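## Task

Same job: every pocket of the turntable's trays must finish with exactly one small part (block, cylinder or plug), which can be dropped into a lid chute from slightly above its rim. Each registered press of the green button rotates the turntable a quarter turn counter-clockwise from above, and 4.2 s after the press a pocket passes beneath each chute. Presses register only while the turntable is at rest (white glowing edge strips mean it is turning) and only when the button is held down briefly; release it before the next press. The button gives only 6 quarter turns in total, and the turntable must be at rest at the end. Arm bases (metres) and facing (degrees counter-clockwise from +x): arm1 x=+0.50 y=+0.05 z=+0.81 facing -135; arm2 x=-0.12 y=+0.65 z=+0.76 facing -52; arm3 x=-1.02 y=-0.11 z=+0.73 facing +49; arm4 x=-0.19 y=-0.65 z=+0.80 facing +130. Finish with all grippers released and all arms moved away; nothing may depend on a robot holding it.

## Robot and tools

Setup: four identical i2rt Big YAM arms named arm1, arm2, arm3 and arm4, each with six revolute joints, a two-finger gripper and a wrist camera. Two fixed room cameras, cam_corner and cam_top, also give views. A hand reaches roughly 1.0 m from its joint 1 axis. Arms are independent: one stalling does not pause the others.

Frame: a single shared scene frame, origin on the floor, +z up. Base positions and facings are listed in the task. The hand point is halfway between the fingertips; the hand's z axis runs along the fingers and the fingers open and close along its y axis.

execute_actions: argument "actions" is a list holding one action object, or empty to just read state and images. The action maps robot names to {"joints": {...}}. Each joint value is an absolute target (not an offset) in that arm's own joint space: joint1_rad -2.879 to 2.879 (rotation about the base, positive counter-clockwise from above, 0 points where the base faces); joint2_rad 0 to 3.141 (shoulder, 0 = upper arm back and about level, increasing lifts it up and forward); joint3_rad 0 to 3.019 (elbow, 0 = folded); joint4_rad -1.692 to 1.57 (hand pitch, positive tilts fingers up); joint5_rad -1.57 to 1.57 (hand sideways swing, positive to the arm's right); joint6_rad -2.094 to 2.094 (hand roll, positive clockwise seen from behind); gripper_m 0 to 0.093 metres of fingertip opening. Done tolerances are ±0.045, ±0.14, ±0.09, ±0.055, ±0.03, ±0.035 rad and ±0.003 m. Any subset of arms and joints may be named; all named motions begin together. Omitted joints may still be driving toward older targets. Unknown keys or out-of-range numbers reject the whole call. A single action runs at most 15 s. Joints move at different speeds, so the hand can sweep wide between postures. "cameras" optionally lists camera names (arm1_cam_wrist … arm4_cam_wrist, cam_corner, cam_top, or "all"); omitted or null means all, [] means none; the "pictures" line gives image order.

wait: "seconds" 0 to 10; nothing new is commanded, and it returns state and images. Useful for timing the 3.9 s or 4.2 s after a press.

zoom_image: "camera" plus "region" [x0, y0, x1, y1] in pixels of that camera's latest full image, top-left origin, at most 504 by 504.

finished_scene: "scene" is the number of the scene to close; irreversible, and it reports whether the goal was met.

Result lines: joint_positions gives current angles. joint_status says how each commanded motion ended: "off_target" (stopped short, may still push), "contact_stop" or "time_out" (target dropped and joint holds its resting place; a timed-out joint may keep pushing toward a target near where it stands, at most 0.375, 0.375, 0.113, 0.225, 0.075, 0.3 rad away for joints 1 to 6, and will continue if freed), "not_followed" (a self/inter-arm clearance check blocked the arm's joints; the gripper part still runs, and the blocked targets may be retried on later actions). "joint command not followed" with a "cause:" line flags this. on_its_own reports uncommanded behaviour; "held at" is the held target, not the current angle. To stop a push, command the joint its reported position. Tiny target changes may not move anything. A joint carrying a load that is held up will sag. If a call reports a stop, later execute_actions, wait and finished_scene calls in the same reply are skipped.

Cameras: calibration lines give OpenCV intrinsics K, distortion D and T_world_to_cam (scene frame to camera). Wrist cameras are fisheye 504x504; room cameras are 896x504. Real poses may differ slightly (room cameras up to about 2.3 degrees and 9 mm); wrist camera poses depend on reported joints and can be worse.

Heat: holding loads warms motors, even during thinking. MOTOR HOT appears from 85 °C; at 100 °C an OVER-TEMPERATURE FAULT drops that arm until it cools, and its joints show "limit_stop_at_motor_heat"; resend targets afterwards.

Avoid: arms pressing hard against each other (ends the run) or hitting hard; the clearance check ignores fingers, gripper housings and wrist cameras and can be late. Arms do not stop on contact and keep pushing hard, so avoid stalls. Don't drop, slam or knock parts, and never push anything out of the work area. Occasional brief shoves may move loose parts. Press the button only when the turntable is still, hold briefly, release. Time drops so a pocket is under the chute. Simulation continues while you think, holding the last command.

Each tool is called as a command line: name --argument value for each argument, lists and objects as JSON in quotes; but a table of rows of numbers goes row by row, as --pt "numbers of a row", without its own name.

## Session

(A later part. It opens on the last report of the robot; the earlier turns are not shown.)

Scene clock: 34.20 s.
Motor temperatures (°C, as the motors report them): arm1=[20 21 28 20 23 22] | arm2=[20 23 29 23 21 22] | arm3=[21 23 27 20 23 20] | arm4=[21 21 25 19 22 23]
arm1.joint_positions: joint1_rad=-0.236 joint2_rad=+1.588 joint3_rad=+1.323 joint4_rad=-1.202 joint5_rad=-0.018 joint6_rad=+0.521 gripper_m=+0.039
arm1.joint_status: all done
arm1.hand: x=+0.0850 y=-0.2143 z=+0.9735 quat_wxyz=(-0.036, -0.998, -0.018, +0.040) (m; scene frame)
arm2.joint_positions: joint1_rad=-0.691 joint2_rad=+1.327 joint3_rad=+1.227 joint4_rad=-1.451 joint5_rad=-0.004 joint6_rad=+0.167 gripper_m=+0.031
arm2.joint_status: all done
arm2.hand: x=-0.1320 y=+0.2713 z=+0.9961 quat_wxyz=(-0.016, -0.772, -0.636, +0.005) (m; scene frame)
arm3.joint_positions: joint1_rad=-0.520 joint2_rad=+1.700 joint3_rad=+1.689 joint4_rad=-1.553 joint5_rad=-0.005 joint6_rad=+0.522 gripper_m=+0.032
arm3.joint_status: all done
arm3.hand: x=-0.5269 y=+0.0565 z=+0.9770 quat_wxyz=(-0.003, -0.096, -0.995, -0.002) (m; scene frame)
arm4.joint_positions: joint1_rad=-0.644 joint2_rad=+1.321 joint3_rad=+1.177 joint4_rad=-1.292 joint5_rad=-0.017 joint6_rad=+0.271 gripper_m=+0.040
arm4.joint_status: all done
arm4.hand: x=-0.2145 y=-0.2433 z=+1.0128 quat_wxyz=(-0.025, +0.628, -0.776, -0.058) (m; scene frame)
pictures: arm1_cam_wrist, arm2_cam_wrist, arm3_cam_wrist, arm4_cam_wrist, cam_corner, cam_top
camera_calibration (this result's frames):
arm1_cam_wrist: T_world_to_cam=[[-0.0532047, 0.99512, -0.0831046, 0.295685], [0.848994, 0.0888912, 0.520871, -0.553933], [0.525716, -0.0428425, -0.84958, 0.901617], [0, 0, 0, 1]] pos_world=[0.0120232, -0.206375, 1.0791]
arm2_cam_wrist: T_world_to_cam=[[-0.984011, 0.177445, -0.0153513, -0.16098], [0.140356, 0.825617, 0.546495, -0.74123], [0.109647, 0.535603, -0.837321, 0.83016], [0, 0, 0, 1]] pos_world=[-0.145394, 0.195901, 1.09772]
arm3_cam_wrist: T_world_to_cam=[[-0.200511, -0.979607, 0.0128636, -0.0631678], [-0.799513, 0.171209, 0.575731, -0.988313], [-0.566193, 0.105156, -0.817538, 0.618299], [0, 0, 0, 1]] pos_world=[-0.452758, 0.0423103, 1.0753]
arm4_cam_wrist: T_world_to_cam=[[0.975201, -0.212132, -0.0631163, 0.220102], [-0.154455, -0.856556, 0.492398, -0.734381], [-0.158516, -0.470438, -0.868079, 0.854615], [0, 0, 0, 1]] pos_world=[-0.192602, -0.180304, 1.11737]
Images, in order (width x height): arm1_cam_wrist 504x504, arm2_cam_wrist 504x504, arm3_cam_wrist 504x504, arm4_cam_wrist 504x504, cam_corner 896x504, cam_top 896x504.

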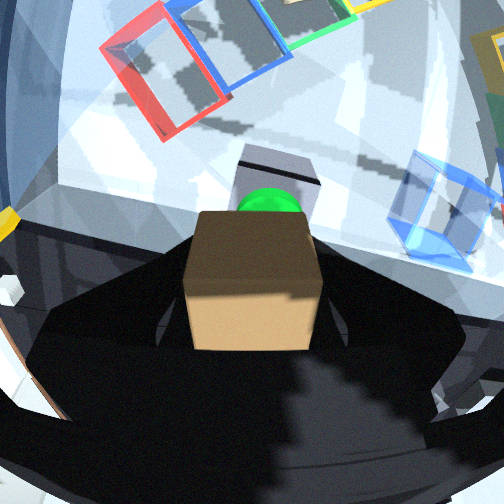

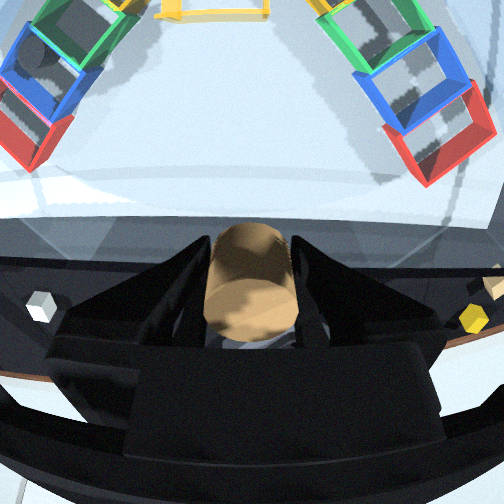

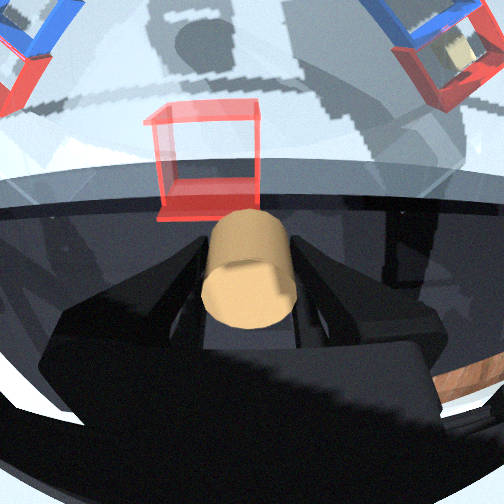

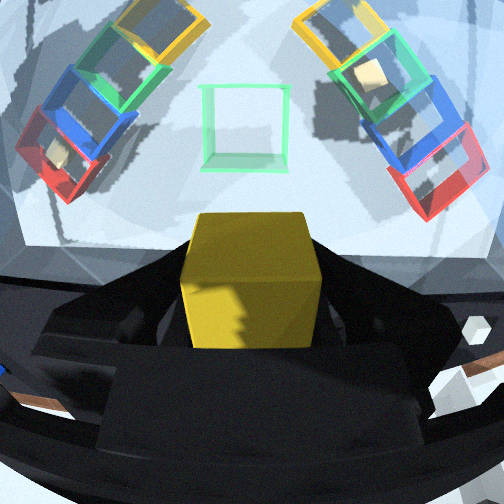

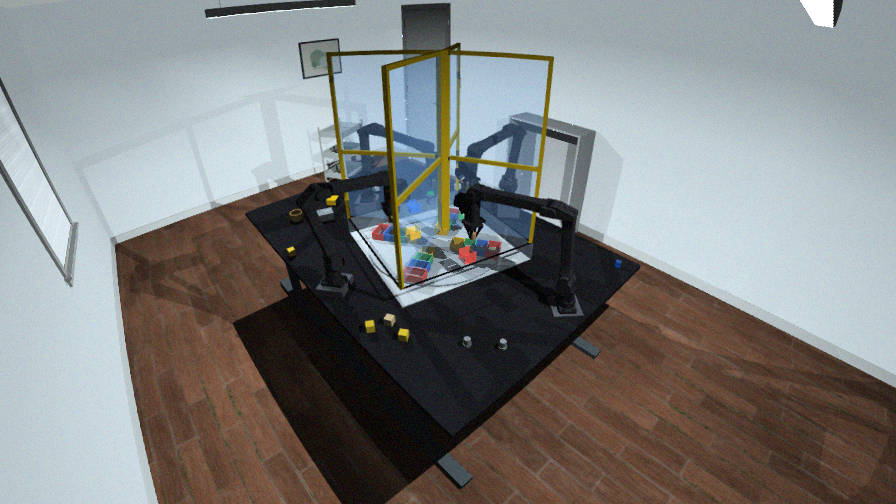

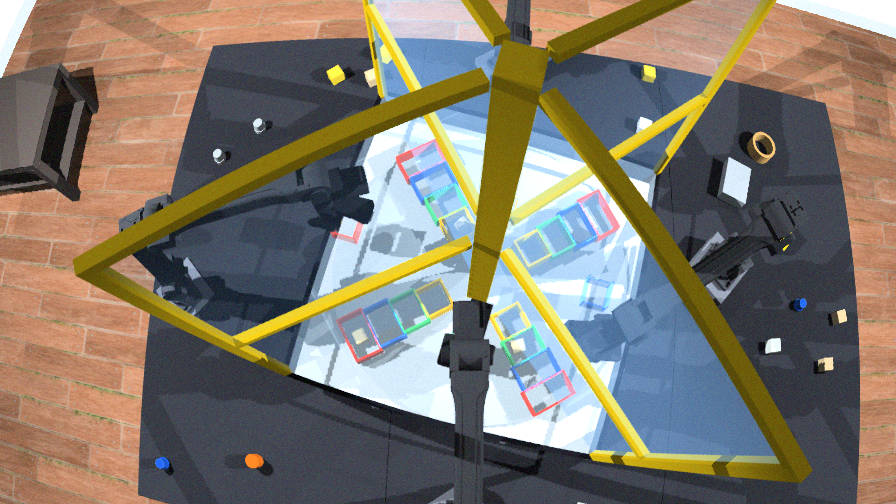

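execute_actions --actions '[{"arm1":{"joints":{"joint2_rad":1.63,"joint3_rad":1.295}},"arm2":{"joints":{"joint2_rad":1.775,"joint3_rad":1.635}},"arm3":{"joints":{"joint1_rad":-0.483,"joint2_rad":1.79,"joint4_rad":-1.49}},"arm4":{"joints":{"joint2_rad":1.555,"joint4_rad":-1.155}}}]' --cameras '["arm1_cam_wrist","arm2_cam_wrist","arm3_cam_wrist","arm4_cam_wrist"]'

Scene clock: 36.07 s.
Motor temperatures (°C, as the motors report them): arm1=[20 21 28 20 23 22] | arm2=[20 23 30 23 21 22] | arm3=[21 23 28 20 23 20] | arm4=[21 21 25 19 22 23]
arm1.joint_positions: joint1_rad=-0.236 joint2_rad=+1.637 joint3_rad=+1.289 joint4_rad=-1.202 joint5_rad=-0.018 joint6_rad=+0.520 gripper_m=+0.039
arm1.joint_status: all done
arm1.hand: x=+0.0947 y=-0.2085 z=+0.9378 quat_wxyz=(-0.015, -1.000, -0.018, +0.004) (m; scene frame)
arm2.joint_positions: joint1_rad=-0.691 joint2_rad=+1.774 joint3_rad=+1.578 joint4_rad=-1.458 joint5_rad=-0.004 joint6_rad=+0.167 gripper_m=+0.031
arm2.joint_status: all done
arm2.hand: x=-0.1350 y=+0.1330 z=+0.9355 quat_wxyz=(+0.023, -0.771, -0.636, -0.029) (m; scene frame)
arm3.joint_positions: joint1_rad=-0.482 joint2_rad=+1.785 joint3_rad=+1.694 joint4_rad=-1.498 joint5_rad=-0.005 joint6_rad=+0.522 gripper_m=+0.032
arm3.joint_status: all done
arm3.hand: x=-0.5124 y=+0.0833 z=+0.9356 quat_wxyz=(+0.009, -0.077, -0.997, +0.003) (m; scene frame)
arm4.joint_positions: joint1_rad=-0.644 joint2_rad=+1.570 joint3_rad=+1.177 joint4_rad=-1.164 joint5_rad=-0.017 joint6_rad=+0.271 gripper_m=+0.040
arm4.joint_status: all done
arm4.hand: x=-0.2179 y=-0.2038 z=+0.9138 quat_wxyz=(+0.010, +0.629, -0.777, -0.009) (m; scene frame)
pictures: arm1_cam_wrist, arm2_cam_wrist, arm3_cam_wrist, arm4_cam_wrist
camera_calibration (this result's frames):
arm1_cam_wrist: T_world_to_cam=[[-0.0494534, 0.997854, -0.0429175, 0.249937], [0.80996, 0.0652096, 0.582849, -0.603426], [0.584397, -0.00593761, -0.811446, 0.832825], [0, 0, 0, 1]] pos_world=[0.014411, -0.205106, 1.03823]
arm2_cam_wrist: T_world_to_cam=[[-0.984174, 0.177204, 0.000374325, -0.154969], [0.137973, 0.764962, 0.629124, -0.663042], [0.111197, 0.619219, -0.777305, 0.786758], [0, 0, 0, 1]] pos_world=[-0.148519, 0.0474864, 1.02874]
arm3_cam_wrist: T_world_to_cam=[[-0.162627, -0.986353, 0.0256986, -0.0254889], [-0.791657, 0.145983, 0.593268, -0.967693], [-0.588924, 0.0761368, -0.804594, 0.568505], [0, 0, 0, 1]] pos_world=[-0.43542, 0.0728416, 1.03217]
arm4_cam_wrist: T_world_to_cam=[[0.975802, -0.216541, -0.0303425, 0.194824], [-0.157343, -0.791742, 0.590243, -0.729145], [-0.151835, -0.571186, -0.806655, 0.711524], [0, 0, 0, 1]] pos_world=[-0.196801, -0.128695, 1.01024]
Images, in order (width x height): arm1_cam_wrist 504x504, arm2_cam_wrist 504x504, arm3_cam_wrist 504x504, arm4_cam_wrist 504x504.

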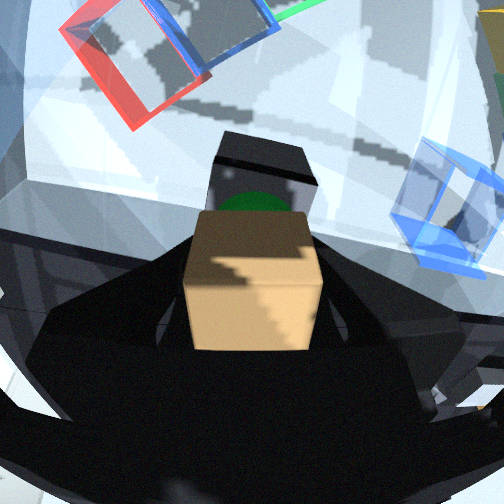

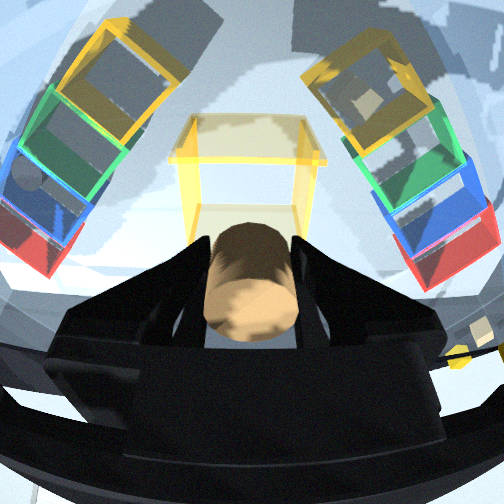

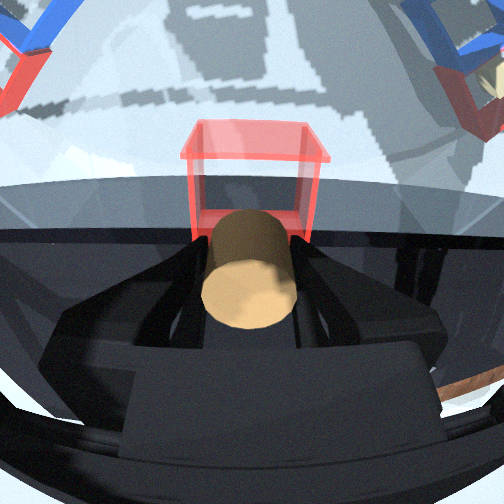

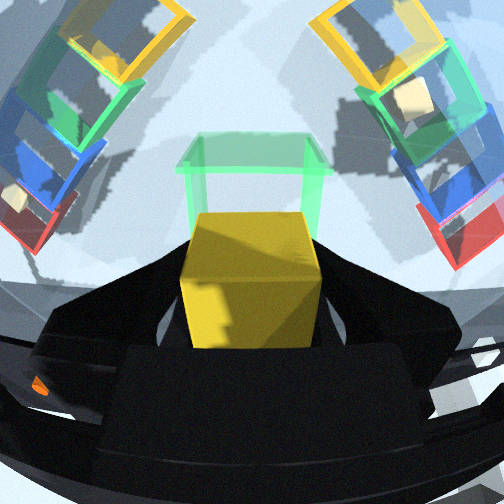

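execute_actions --actions '[{"arm1":{"joints":{"joint2_rad":1.735}},"arm4":{"joints":{"joint4_rad":-1.19}}}]' --cameras '[]'

execute_actions --actions '[{"arm1":{"joints":{"joint1_rad":-0.515,"joint2_rad":1.51,"joint3_rad":1.13,"joint6_rad":0.47}}}]' --cameras '["arm1_cam_wrist"]'

wait --seconds 2.3

execute_actions --actions '[{"arm1":{"joints":{"gripper_m":0.06}},"arm2":{"joints":{"gripper_m":0.06}},"arm3":{"joints":{"gripper_m":0.06}},"arm4":{"joints":{"gripper_m":0.06}}}]' --cameras '["arm1_cam_wrist","arm2_cam_wrist","arm3_cam_wrist","arm4_cam_wrist"]'

Scene clock: 37.27 s.
Motor temperatures (°C, as the motors report them): arm1=[20 21 28 20 23 22] | arm2=[20 23 30 23 21 22] | arm3=[21 23 28 20 23 20] | arm4=[21 22 25 19 22 23]
arm1.joint_positions: joint1_rad=-0.236 joint2_rad=+1.683 joint3_rad=+1.298 joint4_rad=-1.205 joint5_rad=-0.018 joint6_rad=+0.520 gripper_m=+0.039
arm1.joint_status: all done
arm1.hand: x=+0.0930 y=-0.2097 z=+0.9200 quat_wxyz=(-0.005, -1.000, -0.018, -0.013) (m; scene frame)
arm2.joint_positions: joint1_rad=-0.691 joint2_rad=+1.774 joint3_rad=+1.578 joint4_rad=-1.458 joint5_rad=-0.004 joint6_rad=+0.167 gripper_m=+0.031
arm2.joint_status: not commanded
arm2.hand: x=-0.1350 y=+0.1330 z=+0.9355 quat_wxyz=(+0.023, -0.771, -0.636, -0.029) (m; scene frame)
arm3.joint_positions: joint1_rad=-0.482 joint2_rad=+1.785 joint3_rad=+1.694 joint4_rad=-1.498 joint5_rad=-0.005 joint6_rad=+0.522 gripper_m=+0.032
arm3.joint_status: not commanded
arm3.hand: x=-0.5124 y=+0.0833 z=+0.9356 quat_wxyz=(+0.009, -0.077, -0.997, +0.003) (m; scene frame)
arm4.joint_positions: joint1_rad=-0.644 joint2_rad=+1.570 joint3_rad=+1.177 joint4_rad=-1.182 joint5_rad=-0.017 joint6_rad=+0.271 gripper_m=+0.040
arm4.joint_status: all done
arm4.hand: x=-0.2176 y=-0.2082 z=+0.9138 quat_wxyz=(+0.016, +0.629, -0.777, -0.002) (m; scene frame)
pictures: none
No camera images: the call's "cameras" was empty. Leave "cameras" out to get every camera's image.

Scene clock: 38.43 s.
Motor temperatures (°C, as the motors report them): arm1=[20 21 28 20 23 22] | arm2=[20 23 30 23 21 22] | arm3=[21 23 28 20 23 20] | arm4=[21 22 25 19 22 23]
arm1.joint_positions: joint1_rad=-0.520 joint2_rad=+1.526 joint3_rad=+1.124 joint4_rad=-1.206 joint5_rad=-0.017 joint6_rad=+0.485 gripper_m=+0.039
arm1.joint_status: all done
arm1.hand: x=+0.1008 y=-0.0672 z=+0.9262 quat_wxyz=(-0.003, -0.994, +0.107, -0.021) (m; scene frame)
arm2.joint_positions: joint1_rad=-0.691 joint2_rad=+1.774 joint3_rad=+1.578 joint4_rad=-1.458 joint5_rad=-0.004 joint6_rad=+0.167 gripper_m=+0.031
arm2.joint_status: not commanded
arm2.hand: x=-0.1350 y=+0.1330 z=+0.9355 quat_wxyz=(+0.023, -0.771, -0.636, -0.029) (m; scene frame)
arm3.joint_positions: joint1_rad=-0.482 joint2_rad=+1.785 joint3_rad=+1.694 joint4_rad=-1.498 joint5_rad=-0.005 joint6_rad=+0.522 gripper_m=+0.032
arm3.joint_status: not commanded
arm3.hand: x=-0.5124 y=+0.0833 z=+0.9356 quat_wxyz=(+0.009, -0.077, -0.997, +0.003) (m; scene frame)
arm4.joint_positions: joint1_rad=-0.644 joint2_rad=+1.570 joint3_rad=+1.177 joint4_rad=-1.182 joint5_rad=-0.017 joint6_rad=+0.271 gripper_m=+0.040
arm4.joint_status: not commanded
arm4.hand: x=-0.2176 y=-0.2082 z=+0.9138 quat_wxyz=(+0.016, +0.629, -0.777, -0.002) (m; scene frame)
pictures: arm1_cam_wrist
camera_calibration (this result's frames):
arm1_cam_wrist: T_world_to_cam=[[0.200216, 0.979634, -0.0151745, 0.0566993], [0.766954, -0.147073, 0.62462, -0.659453], [0.609668, -0.136697, -0.780781, 0.780954], [0, 0, 0, 1]] pos_world=[0.0182961, -0.0457785, 1.02252]
Images, in order (width x height): arm1_cam_wrist 504x504.

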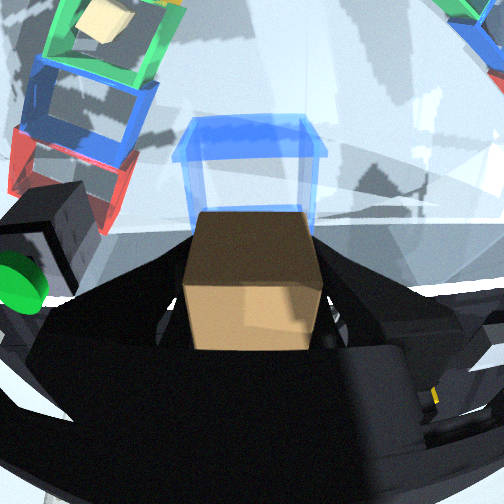

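Scene clock: 40.73 s.
Motor temperatures (°C, as the motors report them): arm1=[20 21 28 20 23 22] | arm2=[20 23 31 23 21 22] | arm3=[21 23 28 20 23 20] | arm4=[21 22 26 19 22 23]
arm1.joint_positions: joint1_rad=-0.520 joint2_rad=+1.526 joint3_rad=+1.124 joint4_rad=-1.206 joint5_rad=-0.017 joint6_rad=+0.485 gripper_m=+0.039
arm1.joint_status: all done
arm1.hand: x=+0.1008 y=-0.0672 z=+0.9262 quat_wxyz=(-0.003, -0.994, +0.107, -0.021) (m; scene frame)
arm2.joint_positions: joint1_rad=-0.691 joint2_rad=+1.774 joint3_rad=+1.578 joint4_rad=-1.458 joint5_rad=-0.004 joint6_rad=+0.167 gripper_m=+0.031
arm2.joint_status: not commanded
arm2.hand: x=-0.1350 y=+0.1330 z=+0.9355 quat_wxyz=(+0.023, -0.771, -0.636, -0.029) (m; scene frame)
arm3.joint_positions: joint1_rad=-0.482 joint2_rad=+1.785 joint3_rad=+1.694 joint4_rad=-1.498 joint5_rad=-0.005 joint6_rad=+0.522 gripper_m=+0.032
arm3.joint_status: not commanded
arm3.hand: x=-0.5124 y=+0.0833 z=+0.9356 quat_wxyz=(+0.009, -0.077, -0.997, +0.003) (m; scene frame)
arm4.joint_positions: joint1_rad=-0.644 joint2_rad=+1.570 joint3_rad=+1.177 joint4_rad=-1.182 joint5_rad=-0.017 joint6_rad=+0.271 gripper_m=+0.040
arm4.joint_status: not commanded
arm4.hand: x=-0.2176 y=-0.2082 z=+0.9138 quat_wxyz=(+0.016, +0.629, -0.777, -0.002) (m; scene frame)
wait: 2.30 s; at rest by 0.27 s
pictures: arm1_cam_wrist, arm2_cam_wrist, arm3_cam_wrist, arm4_cam_wrist, cam_corner, cam_top
camera_calibration (this result's frames):
arm1_cam_wrist: T_world_to_cam=[[0.200216, 0.979634, -0.0151745, 0.0566993], [0.766954, -0.147073, 0.62462, -0.659453], [0.609668, -0.136697, -0.780781, 0.780954], [0, 0, 0, 1]] pos_world=[0.0182961, -0.0457785, 1.02252]
arm2_cam_wrist: T_world_to_cam=[[-0.984174, 0.177204, 0.000374325, -0.154969], [0.137973, 0.764962, 0.629124, -0.663042], [0.111197, 0.619219, -0.777305, 0.786758], [0, 0, 0, 1]] pos_world=[-0.148519, 0.0474864, 1.02874]
arm3_cam_wrist: T_world_to_cam=[[-0.162627, -0.986353, 0.0256986, -0.0254889], [-0.791657, 0.145983, 0.593268, -0.967693], [-0.588924, 0.0761368, -0.804594, 0.568505], [0, 0, 0, 1]] pos_world=[-0.43542, 0.0728416, 1.03217]
arm4_cam_wrist: T_world_to_cam=[[0.975872, -0.216861, -0.0254155, 0.189061], [-0.15784, -0.781084, 0.604148, -0.743201], [-0.150868, -0.585559, -0.796467, 0.696982], [0, 0, 0, 1]] pos_world=[-0.196654, -0.131377, 1.00893]
Images, in order (width x height): arm1_cam_wrist 504x504, arm2_cam_wrist 504x504, arm3_cam_wrist 504x504, arm4_cam_wrist 504x504, cam_corner 896x504, cam_top 896x504.

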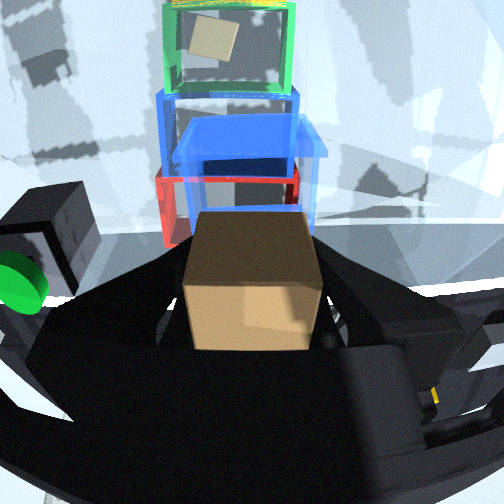

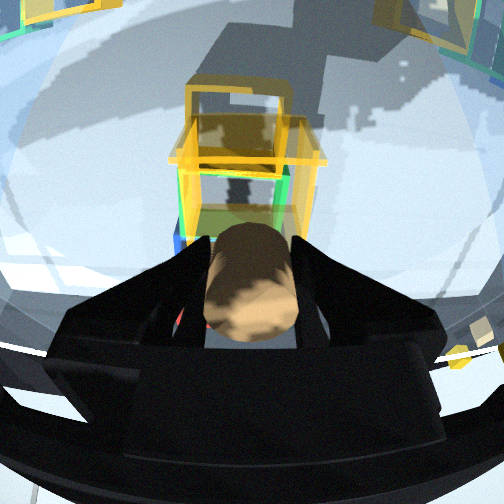

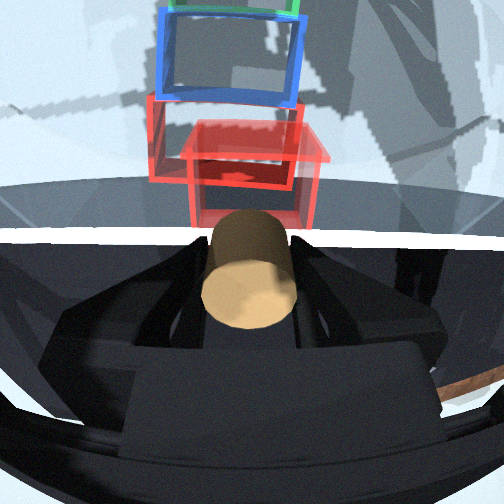

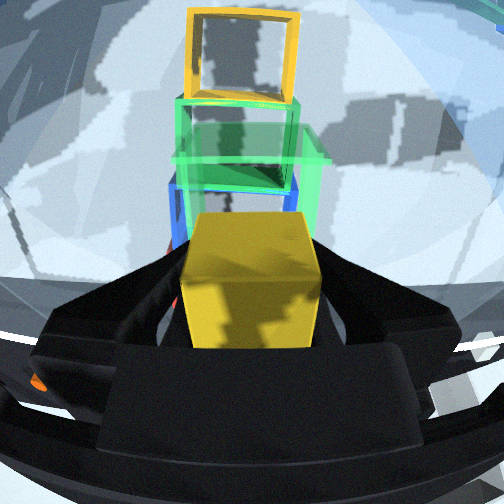

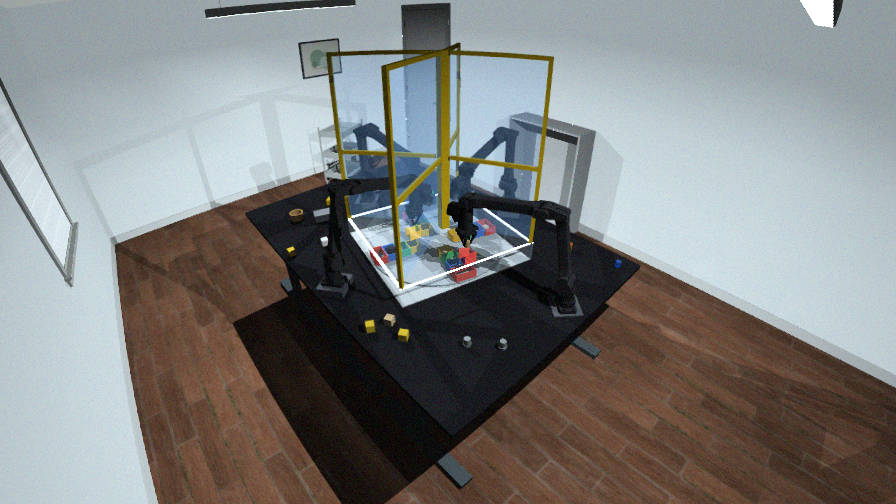

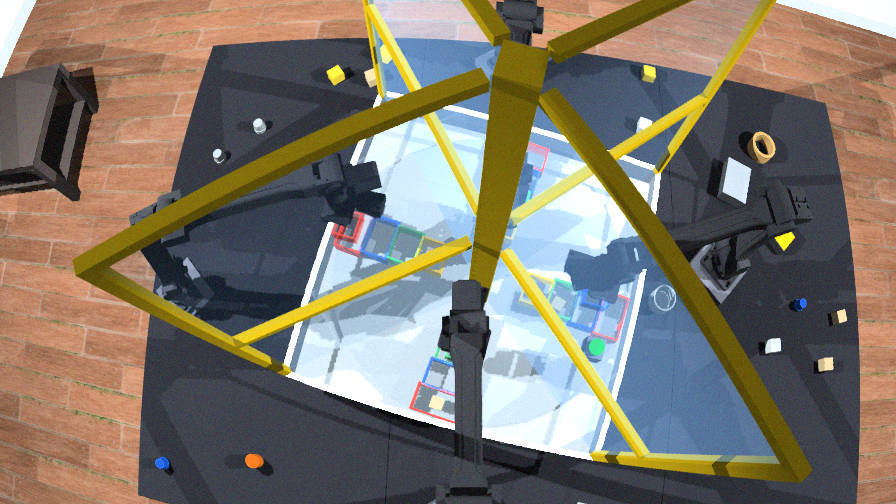

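Scene clock: 41.30 s.
Motor temperatures (°C, as the motors report them): arm1=[20 21 28 20 23 22] | arm2=[20 23 31 23 21 22] | arm3=[21 23 28 20 23 20] | arm4=[21 22 26 19 22 23]
arm1.joint_positions: joint1_rad=-0.520 joint2_rad=+1.526 joint3_rad=+1.124 joint4_rad=-1.206 joint5_rad=-0.017 joint6_rad=+0.485 gripper_m=+0.060
arm1.joint_status: all done
arm1.hand: x=+0.1008 y=-0.0672 z=+0.9262 quat_wxyz=(-0.003, -0.994, +0.106, -0.021) (m; scene frame)
arm2.joint_positions: joint1_rad=-0.691 joint2_rad=+1.774 joint3_rad=+1.578 joint4_rad=-1.458 joint5_rad=-0.004 joint6_rad=+0.167 gripper_m=+0.060
arm2.joint_status: all done
arm2.hand: x=-0.1350 y=+0.1330 z=+0.9355 quat_wxyz=(+0.023, -0.771, -0.636, -0.029) (m; scene frame)
arm3.joint_positions: joint1_rad=-0.482 joint2_rad=+1.785 joint3_rad=+1.694 joint4_rad=-1.498 joint5_rad=-0.005 joint6_rad=+0.522 gripper_m=+0.060
arm3.joint_status: all done
arm3.hand: x=-0.5124 y=+0.0833 z=+0.9356 quat_wxyz=(+0.009, -0.077, -0.997, +0.003) (m; scene frame)
arm4.joint_positions: joint1_rad=-0.644 joint2_rad=+1.570 joint3_rad=+1.177 joint4_rad=-1.182 joint5_rad=-0.017 joint6_rad=+0.271 gripper_m=+0.060
arm4.joint_status: all done
arm4.hand: x=-0.2176 y=-0.2082 z=+0.9138 quat_wxyz=(+0.016, +0.629, -0.777, -0.002) (m; scene frame)
pictures: arm1_cam_wrist, arm2_cam_wrist, arm3_cam_wrist, arm4_cam_wrist
camera_calibration (this result's frames):
arm1_cam_wrist: T_world_to_cam=[[0.199842, 0.97971, -0.0151906, 0.056757], [0.767013, -0.146771, 0.624619, -0.659438], [0.609717, -0.136477, -0.780782, 0.780964], [0, 0, 0, 1]] pos_world=[0.0182884, -0.0458085, 1.02252]
arm2_cam_wrist: T_world_to_cam=[[-0.984174, 0.177204, 0.000374325, -0.154969], [0.137973, 0.764962, 0.629124, -0.663042], [0.111197, 0.619219, -0.777305, 0.786758], [0, 0, 0, 1]] pos_world=[-0.148519, 0.0474864, 1.02874]
arm3_cam_wrist: T_world_to_cam=[[-0.162627, -0.986353, 0.0256986, -0.0254889], [-0.791657, 0.145983, 0.593268, -0.967693], [-0.588924, 0.0761368, -0.804594, 0.568505], [0, 0, 0, 1]] pos_world=[-0.43542, 0.0728416, 1.03217]
arm4_cam_wrist: T_world_to_cam=[[0.975872, -0.216861, -0.0254155, 0.189061], [-0.15784, -0.781084, 0.604148, -0.743201], [-0.150868, -0.585559, -0.796467, 0.696982], [0, 0, 0, 1]] pos_world=[-0.196654, -0.131377, 1.00893]
Images, in order (width x height): arm1_cam_wrist 504x504, arm2_cam_wrist 504x504, arm3_cam_wrist 504x504, arm4_cam_wrist 504x504.

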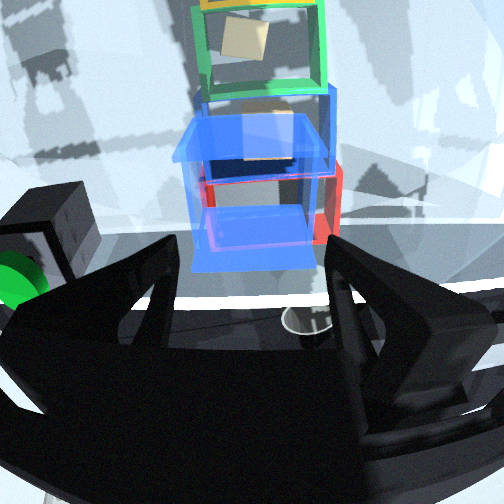

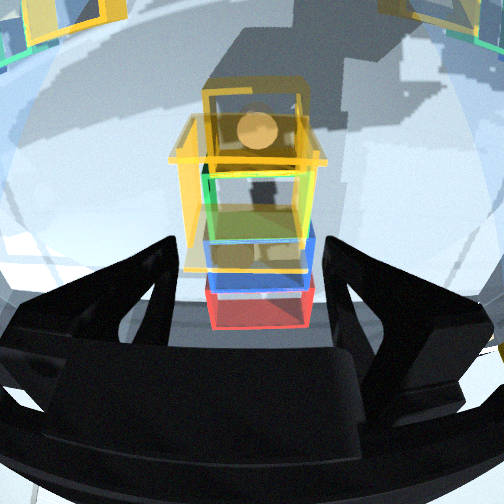

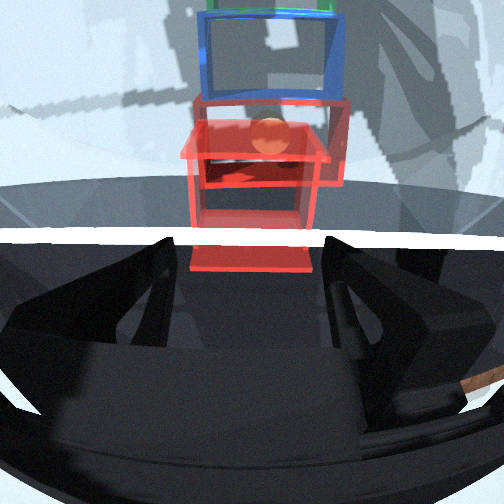

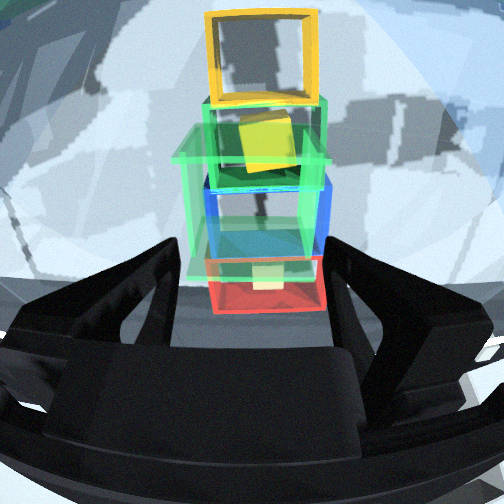

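execute_actions --actions '[{"arm1":{"joints":{"joint1_rad":1.594,"joint2_rad":1.2,"joint3_rad":0.87,"joint4_rad":-0.96,"joint6_rad":0.66,"gripper_m":0.08}},"arm2":{"joints":{"joint1_rad":0.573,"joint2_rad":1.36,"joint3_rad":1.16,"joint4_rad":-1.25,"joint6_rad":-0.03,"gripper_m":0.08}},"arm3":{"joints":{"joint1_rad":0.432,"joint2_rad":1.75,"joint3_rad":1.63,"joint4_rad":-1.3,"gripper_m":0.08}},"arm4":{"joints":{"joint1_rad":1.012,"joint2_rad":1.37,"joint3_rad":1.055,"joint4_rad":-1.07,"joint6_rad":0.38,"gripper_m":0.08}}}]' --cameras '["arm1_cam_wrist","arm2_cam_wrist","arm3_cam_wrist","arm4_cam_wrist"]'

Scene clock: 45.43 s.
Motor temperatures (°C, as the motors report them): arm1=[20 21 28 20 23 22] | arm2=[20 23 31 23 21 22] | arm3=[21 24 28 20 23 20] | arm4=[21 22 26 19 22 23]
arm1.joint_positions: joint1_rad=+1.593 joint2_rad=+1.201 joint3_rad=+0.871 joint4_rad=-0.973 joint5_rad=-0.017 joint6_rad=+0.645 gripper_m=+0.080
arm1.joint_status: all done
arm1.hand: x=+0.7743 y=-0.2085 z=+0.9576 quat_wxyz=(-0.135, -0.637, -0.759, +0.001) (m; scene frame)
arm2.joint_positions: joint1_rad=+0.579 joint2_rad=+1.355 joint3_rad=+1.173 joint4_rad=-1.258 joint5_rad=-0.004 joint6_rad=-0.016 gripper_m=+0.080
arm2.joint_status: all done
arm2.hand: x=+0.2707 y=+0.5193 z=+0.9689 quat_wxyz=(-0.070, -0.154, -0.985, +0.014) (m; scene frame)
arm3.joint_positions: joint1_rad=+0.436 joint2_rad=+1.750 joint3_rad=+1.643 joint4_rad=-1.302 joint5_rad=-0.007 joint6_rad=+0.522 gripper_m=+0.080
arm3.joint_status: all done
arm3.hand: x=-0.8598 y=+0.4395 z=+0.9364 quat_wxyz=(-0.047, +0.373, -0.925, -0.064) (m; scene frame)
arm4.joint_positions: joint1_rad=+1.016 joint2_rad=+1.376 joint3_rad=+1.058 joint4_rad=-1.074 joint5_rad=-0.017 joint6_rad=+0.370 gripper_m=+0.080
arm4.joint_status: all done
arm4.hand: x=-0.6048 y=-0.7134 z=+0.9602 quat_wxyz=(+0.038, +0.989, -0.109, -0.088) (m; scene frame)
pictures: arm1_cam_wrist, arm2_cam_wrist, arm3_cam_wrist, arm4_cam_wrist
camera_calibration (this result's frames):
arm1_cam_wrist: T_world_to_cam=[[-0.962462, -0.20192, -0.181371, 0.873757], [-0.25978, 0.878891, 0.400081, 0.00757328], [0.0786211, 0.43218, -0.898354, 1.01791], [0, 0, 0, 1]] pos_world=[0.762896, -0.270147, 1.06989]
arm2_cam_wrist: T_world_to_cam=[[-0.29287, -0.956097, 0.0102699, 0.567564], [-0.853849, 0.266353, 0.447212, -0.331889], [-0.430313, 0.122206, -0.894369, 1.04649], [0, 0, 0, 1]] pos_world=[0.333156, 0.503159, 1.07854]
arm3_cam_wrist: T_world_to_cam=[[0.686595, -0.723943, -0.0670383, 0.970978], [-0.620997, -0.631904, 0.463745, -0.685318], [-0.378087, -0.276774, -0.883429, 0.747573], [0, 0, 0, 1]] pos_world=[-0.809602, 0.476786, 1.04333]
arm4_cam_wrist: T_world_to_cam=[[0.216419, 0.971386, -0.0978366, 0.916444], [0.884106, -0.152485, 0.441707, 0.00762266], [0.41415, -0.182092, -0.891809, 1.10072], [0, 0, 0, 1]] pos_world=[-0.66094, -0.688626, 1.06793]
Images, in order (width x height): arm1_cam_wrist 504x504, arm2_cam_wrist 504x504, arm3_cam_wrist 504x504, arm4_cam_wrist 504x504.

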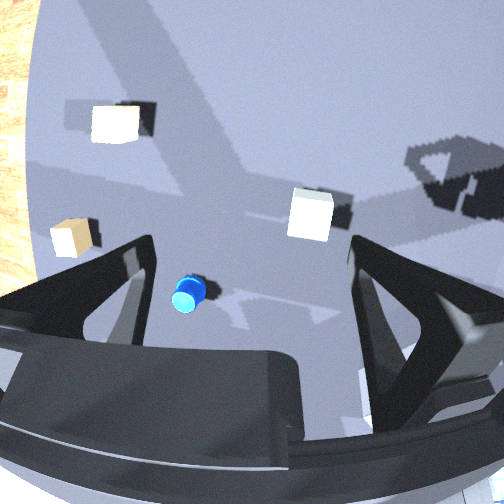

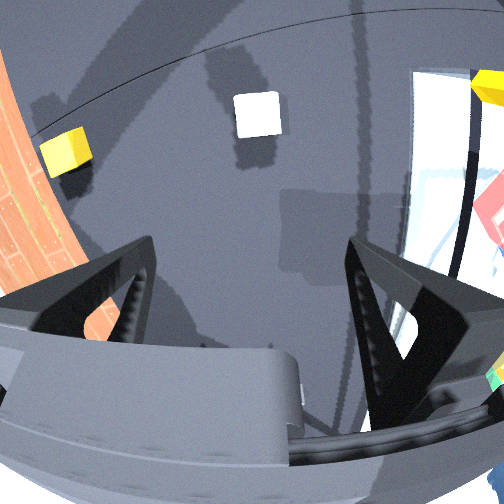

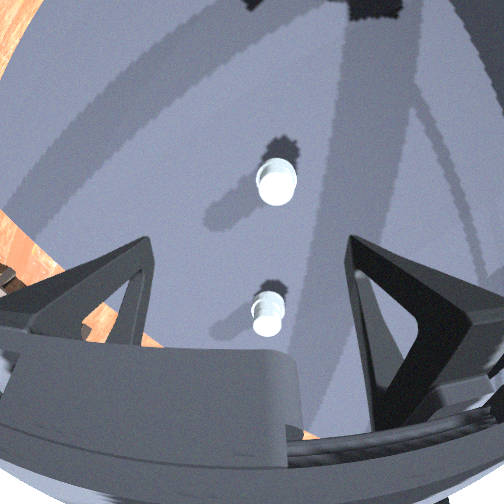

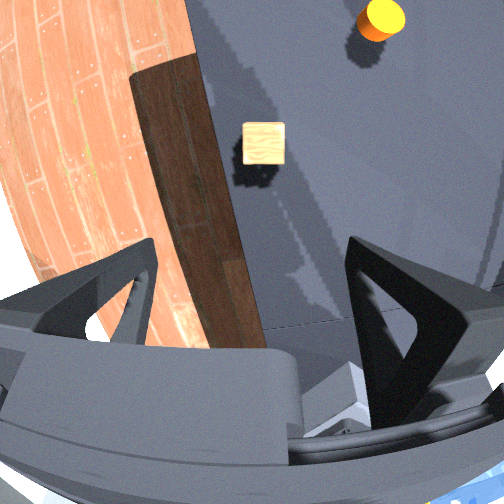

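execute_actions --actions '[{"arm1":{"joints":{"joint1_rad":1.61,"joint2_rad":1.685,"joint3_rad":0.648,"joint4_rad":-0.502,"joint6_rad":0.71}},"arm2":{"joints":{"joint1_rad":0.565,"joint2_rad":1.8,"joint3_rad":1.058,"joint4_rad":-0.806,"joint6_rad":-0.07}},"arm3":{"joints":{"joint2_rad":1.945,"joint3_rad":1.355,"joint4_rad":-0.976}},"arm4":{"joints":{"joint2_rad":1.9,"joint3_rad":0.98,"joint4_rad":-0.655}}}]' --cameras '["arm1_cam_wrist","arm2_cam_wrist","arm3_cam_wrist","arm4_cam_wrist"]'

Scene clock: 47.73 s.
Motor temperatures (°C, as the motors report them): arm1=[20 21 28 20 23 22] | arm2=[20 23 31 23 21 22] | arm3=[21 24 28 20 23 20] | arm4=[21 22 26 19 22 23]
arm1.joint_positions: joint1_rad=+1.602 joint2_rad=+1.687 joint3_rad=+0.638 joint4_rad=-0.519 joint5_rad=-0.017 joint6_rad=+0.694 gripper_m=+0.080
arm1.joint_status: all done
arm1.hand: x=+0.7398 y=-0.1729 z=+0.7321 quat_wxyz=(-0.004, -0.660, -0.751, -0.007) (m; scene frame)
arm2.joint_positions: joint1_rad=+0.571 joint2_rad=+1.803 joint3_rad=+1.062 joint4_rad=-0.816 joint5_rad=-0.004 joint6_rad=-0.054 gripper_m=+0.080
arm2.joint_status: all done
arm2.hand: x=+0.3147 y=+0.4989 z=+0.7470 quat_wxyz=(-0.013, -0.140, -0.990, +0.004) (m; scene frame)
arm3.joint_positions: joint1_rad=+0.425 joint2_rad=+1.924 joint3_rad=+1.364 joint4_rad=-0.984 joint5_rad=-0.007 joint6_rad=+0.528 gripper_m=+0.080
arm3.joint_status: all done
arm3.hand: x=-0.8617 y=+0.4095 z=+0.7423 quat_wxyz=(-0.006, +0.365, -0.931, -0.011) (m; scene frame)
arm4.joint_positions: joint1_rad=+1.017 joint2_rad=+1.893 joint3_rad=+0.975 joint4_rad=-0.664 joint5_rad=-0.016 joint6_rad=+0.371 gripper_m=+0.080
arm4.joint_status: all done
arm4.hand: x=-0.6206 y=-0.7185 z=+0.7255 quat_wxyz=(+0.013, +0.994, -0.110, +0.003) (m; scene frame)
pictures: arm1_cam_wrist, arm2_cam_wrist, arm3_cam_wrist, arm4_cam_wrist
camera_calibration (this result's frames):
arm1_cam_wrist: T_world_to_cam=[[-0.989453, -0.142124, -0.0279992, 0.724892], [-0.130849, 0.794005, 0.593662, -0.194287], [-0.0621421, 0.591064, -0.804227, 0.865346], [0, 0, 0, 1]] pos_world=[0.745598, -0.254186, 0.831572]
arm2_cam_wrist: T_world_to_cam=[[-0.263059, -0.964749, 0.00767529, 0.560179], [-0.805446, 0.223987, 0.548713, -0.259585], [-0.53109, 0.138162, -0.835976, 0.849553], [0, 0, 0, 1]] pos_world=[0.389467, 0.4812, 0.848343]
arm3_cam_wrist: T_world_to_cam=[[0.672275, -0.7403, 0.00137608, 0.881092], [-0.611379, -0.554151, 0.564918, -0.714047], [-0.417446, -0.380622, -0.825146, 0.53245], [0, 0, 0, 1]] pos_world=[-0.80662, 0.459245, 0.841514]
arm4_cam_wrist: T_world_to_cam=[[0.226078, 0.973723, -0.027442, 0.858435], [0.786944, -0.165963, 0.594285, -0.0561988], [0.574114, -0.15595, -0.803786, 0.951236], [0, 0, 0, 1]] pos_world=[-0.695966, -0.696859, 0.821545]
Images, in order (width x height): arm1_cam_wrist 504x504, arm2_cam_wrist 504x504, arm3_cam_wrist 504x504, arm4_cam_wrist 504x504.

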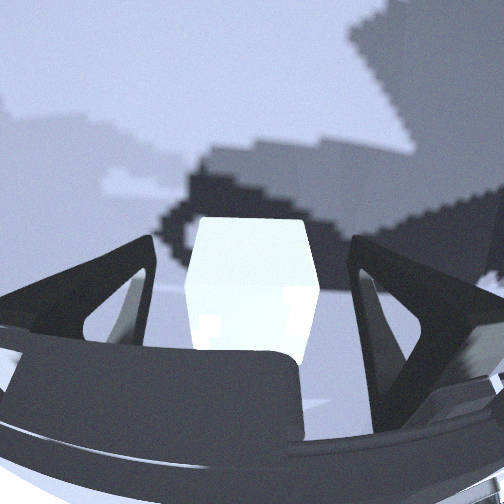

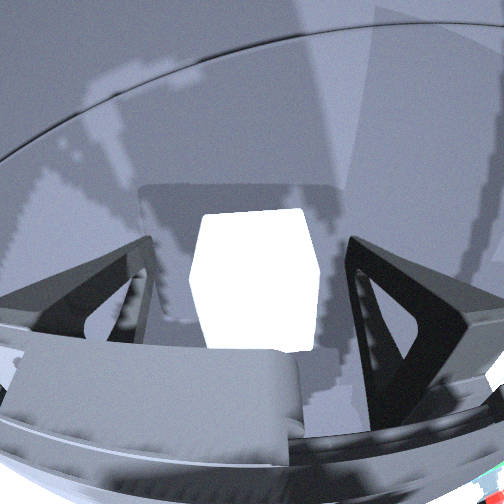

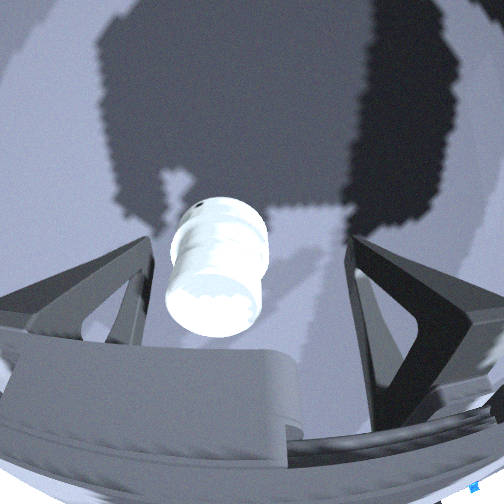

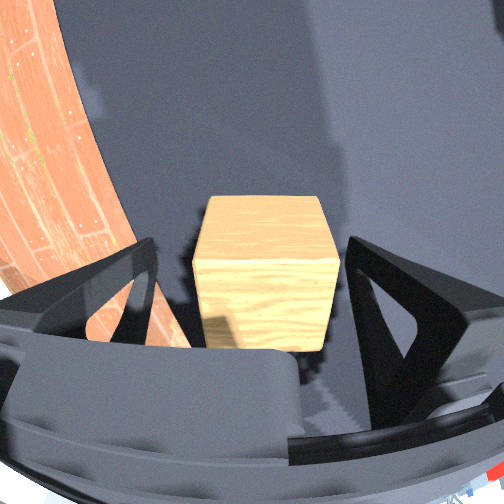

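execute_actions --actions '[{"arm1":{"joints":{"joint4_rad":-0.545,"gripper_m":0.02}},"arm2":{"joints":{"joint4_rad":-0.845,"gripper_m":0.02}},"arm3":{"joints":{"joint1_rad":0.455,"joint2_rad":1.96,"gripper_m":0.02}},"arm4":{"joints":{"gripper_m":0.02}}}]' --cameras '["arm3_cam_wrist"]'

Scene clock: 49.90 s.
Motor temperatures (°C, as the motors report them): arm1=[20 21 27 20 23 22] | arm2=[20 23 30 23 21 22] | arm3=[21 24 28 20 23 20] | arm4=[21 22 25 19 22 23]
arm1.joint_positions: joint1_rad=+1.602 joint2_rad=+1.687 joint3_rad=+0.638 joint4_rad=-0.531 joint5_rad=-0.017 joint6_rad=+0.695 gripper_m=+0.040
arm1.joint_status: gripper_m off_target (ended at +0.040, target +0.020); the others done
arm1.hand: x=+0.7377 y=-0.1709 z=+0.7321 quat_wxyz=(+0.002, -0.660, -0.751, -0.007) (m; scene frame)
arm2.joint_positions: joint1_rad=+0.571 joint2_rad=+1.803 joint3_rad=+1.062 joint4_rad=-0.835 joint5_rad=-0.004 joint6_rad=-0.055 gripper_m=+0.040
arm2.joint_status: gripper_m off_target (ended at +0.040, target +0.020); the others done
arm2.hand: x=+0.3102 y=+0.5003 z=+0.7469 quat_wxyz=(-0.003, -0.139, -0.990, +0.002) (m; scene frame)
arm3.joint_positions: joint1_rad=+0.451 joint2_rad=+1.930 joint3_rad=+1.364 joint4_rad=-0.982 joint5_rad=-0.002 joint6_rad=+0.528 gripper_m=+0.037
arm3.joint_status: gripper_m off_target (ended at +0.037, target +0.020); the others done
arm3.hand: x=-0.8745 y=+0.4130 z=+0.7392 quat_wxyz=(-0.006, +0.377, -0.926, -0.008) (m; scene frame)
arm4.joint_positions: joint1_rad=+1.017 joint2_rad=+1.893 joint3_rad=+0.975 joint4_rad=-0.664 joint5_rad=-0.016 joint6_rad=+0.371 gripper_m=+0.040
arm4.joint_status: gripper_m off_target (ended at +0.040, target +0.020)
arm4.hand: x=-0.6206 y=-0.7181 z=+0.7255 quat_wxyz=(+0.013, +0.994, -0.111, +0.003) (m; scene frame)
pictures: arm3_cam_wrist
camera_calibration (this result's frames):
arm3_cam_wrist: T_world_to_cam=[[0.691149, -0.722673, 0.00756016, 0.896979], [-0.598954, -0.56691, 0.565569, -0.702608], [-0.404435, -0.39542, -0.824666, 0.543058], [0, 0, 0, 1]] pos_world=[-0.821144, 0.464643, 0.838434]
Images, in order (width x height): arm3_cam_wrist 504x504.

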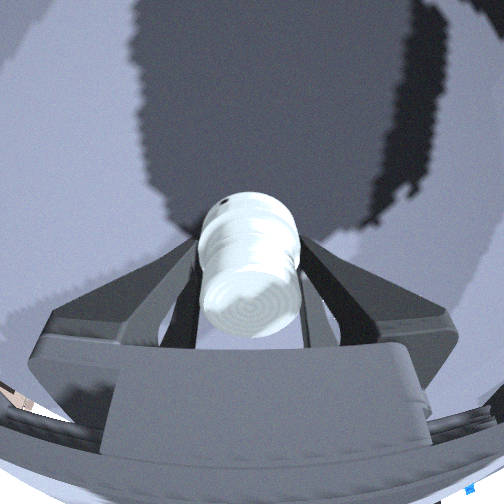

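execute_actions --actions '[{"arm1":{"joints":{"joint1_rad":-0.229,"joint2_rad":1.585,"joint3_rad":1.31,"joint4_rad":-1.218,"joint6_rad":0.47}},"arm2":{"joints":{"joint1_rad":-0.686,"joint2_rad":1.15,"joint3_rad":0.95,"joint4_rad":-1.46,"joint6_rad":0.18}},"arm3":{"joints":{"joint1_rad":-0.48,"joint2_rad":1.74,"joint3_rad":1.71,"joint4_rad":-1.51}},"arm4":{"joints":{"joint1_rad":-0.64,"joint2_rad":1.15,"joint3_rad":1.2,"joint4_rad":-1.2,"joint6_rad":0.26}}}]'

Scene clock: 53.67 s.
Motor temperatures (°C, as the motors report them): arm1=[20 21 28 20 23 22] | arm2=[20 23 30 23 21 22] | arm3=[21 24 28 20 23 20] | arm4=[21 22 25 19 22 23]
arm1.joint_positions: joint1_rad=-0.236 joint2_rad=+1.607 joint3_rad=+1.275 joint4_rad=-1.204 joint5_rad=-0.018 joint6_rad=+0.486 gripper_m=+0.040
arm1.joint_status: all done
arm1.hand: x=+0.0998 y=-0.2054 z=+0.9466 quat_wxyz=(-0.018, -0.999, -0.036, +0.011) (m; scene frame)
arm2.joint_positions: joint1_rad=-0.687 joint2_rad=+1.149 joint3_rad=+0.951 joint4_rad=-1.450 joint5_rad=-0.003 joint6_rad=+0.165 gripper_m=+0.040
arm2.joint_status: all done
arm2.hand: x=-0.1281 y=+0.3680 z=+0.9480 quat_wxyz=(+0.021, -0.770, -0.638, -0.027) (m; scene frame)
arm3.joint_positions: joint1_rad=-0.486 joint2_rad=+1.730 joint3_rad=+1.711 joint4_rad=-1.502 joint5_rad=-0.002 joint6_rad=+0.528 gripper_m=+0.037
arm3.joint_status: all done
arm3.hand: x=-0.5128 y=+0.0803 z=+0.9705 quat_wxyz=(-0.022, -0.082, -0.996, -0.010) (m; scene frame)
arm4.joint_positions: joint1_rad=-0.642 joint2_rad=+1.153 joint3_rad=+1.190 joint4_rad=-1.192 joint5_rad=-0.017 joint6_rad=+0.270 gripper_m=+0.040
arm4.joint_status: all done
arm4.hand: x=-0.2150 y=-0.2364 z=+1.0900 quat_wxyz=(-0.106, +0.618, -0.760, -0.171) (m; scene frame)
pictures: arm1_cam_wrist, arm2_cam_wrist, arm3_cam_wrist, arm4_cam_wrist, cam_corner, cam_top
camera_calibration (this result's frames):
arm1_cam_wrist: T_world_to_cam=[[-0.0845787, 0.995212, -0.048988, 0.256248], [0.814735, 0.0973769, 0.571598, -0.596168], [0.573632, 0.00843278, -0.81907, 0.848228], [0, 0, 0, 1]] pos_world=[0.0208211, -0.204121, 1.04808]
arm2_cam_wrist: T_world_to_cam=[[-0.985106, 0.171947, 0.000303224, -0.18798], [0.134388, 0.768824, 0.625179, -0.849762], [0.107265, 0.615908, -0.780481, 0.653875], [0, 0, 0, 1]] pos_world=[-0.14112, 0.282913, 1.04165]
arm3_cam_wrist: T_world_to_cam=[[-0.173229, -0.98486, -0.00653173, -0.00369636], [-0.82661, 0.141782, 0.544623, -0.958724], [-0.535451, 0.0997435, -0.838656, 0.655151], [0, 0, 0, 1]] pos_world=[-0.44233, 0.0669423, 1.07156]
arm4_cam_wrist: T_world_to_cam=[[0.973637, -0.183811, -0.135074, 0.311698], [-0.148016, -0.959669, 0.239013, -0.51344], [-0.17356, -0.212719, -0.961576, 1.08438], [0, 0, 0, 1]] pos_world=[-0.191272, -0.20477, 1.20754]
Images, in order (width x height): arm1_cam_wrist 504x504, arm2_cam_wrist 504x504, arm3_cam_wrist 504x504, arm4_cam_wrist 504x504, cam_corner 896x504, cam_top 896x504.

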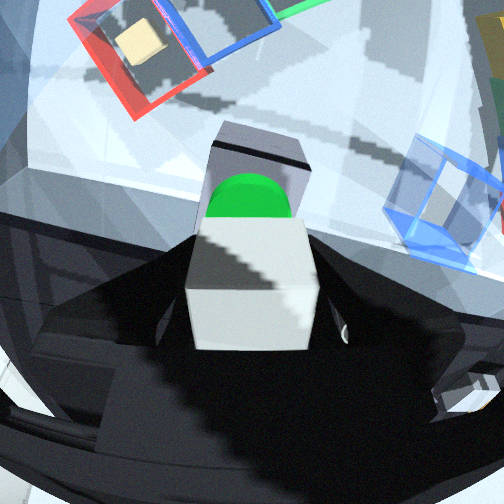

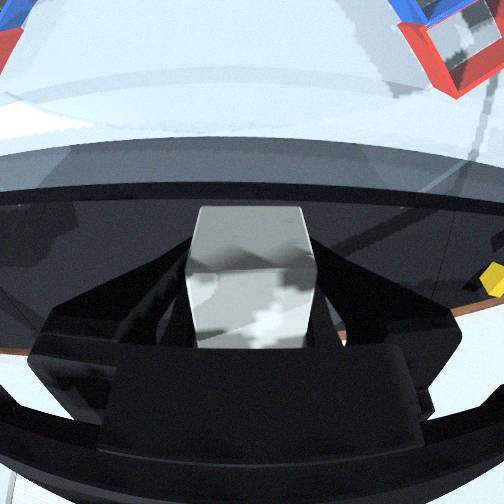

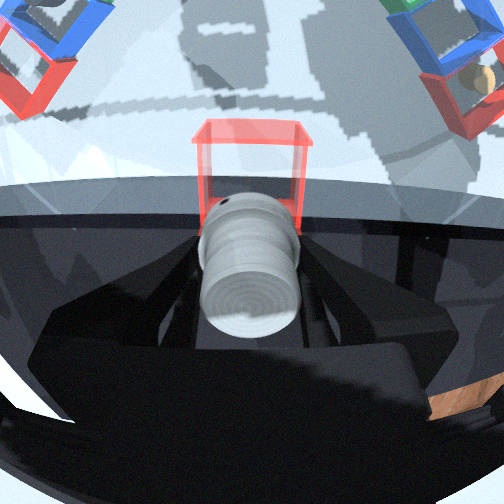

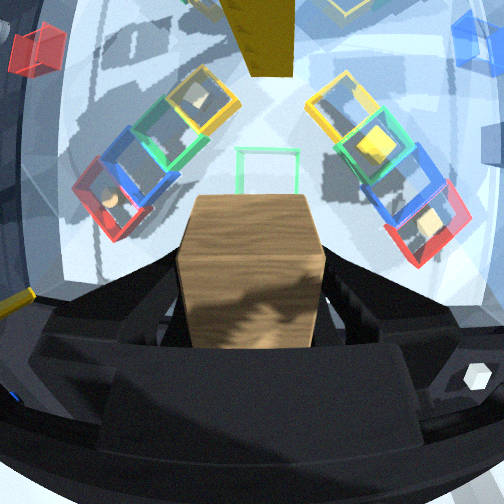

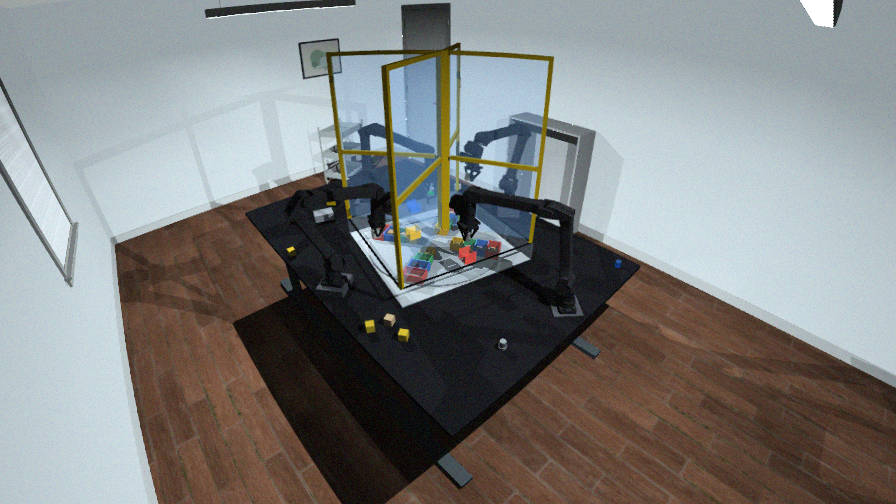

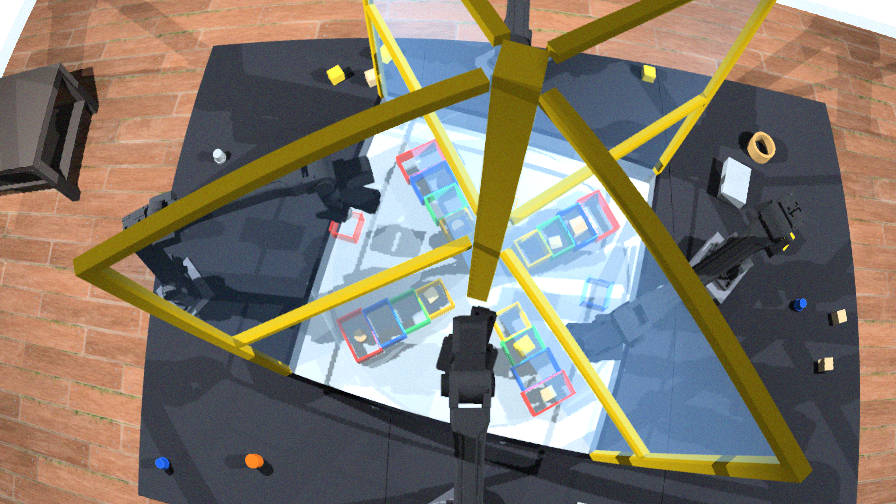

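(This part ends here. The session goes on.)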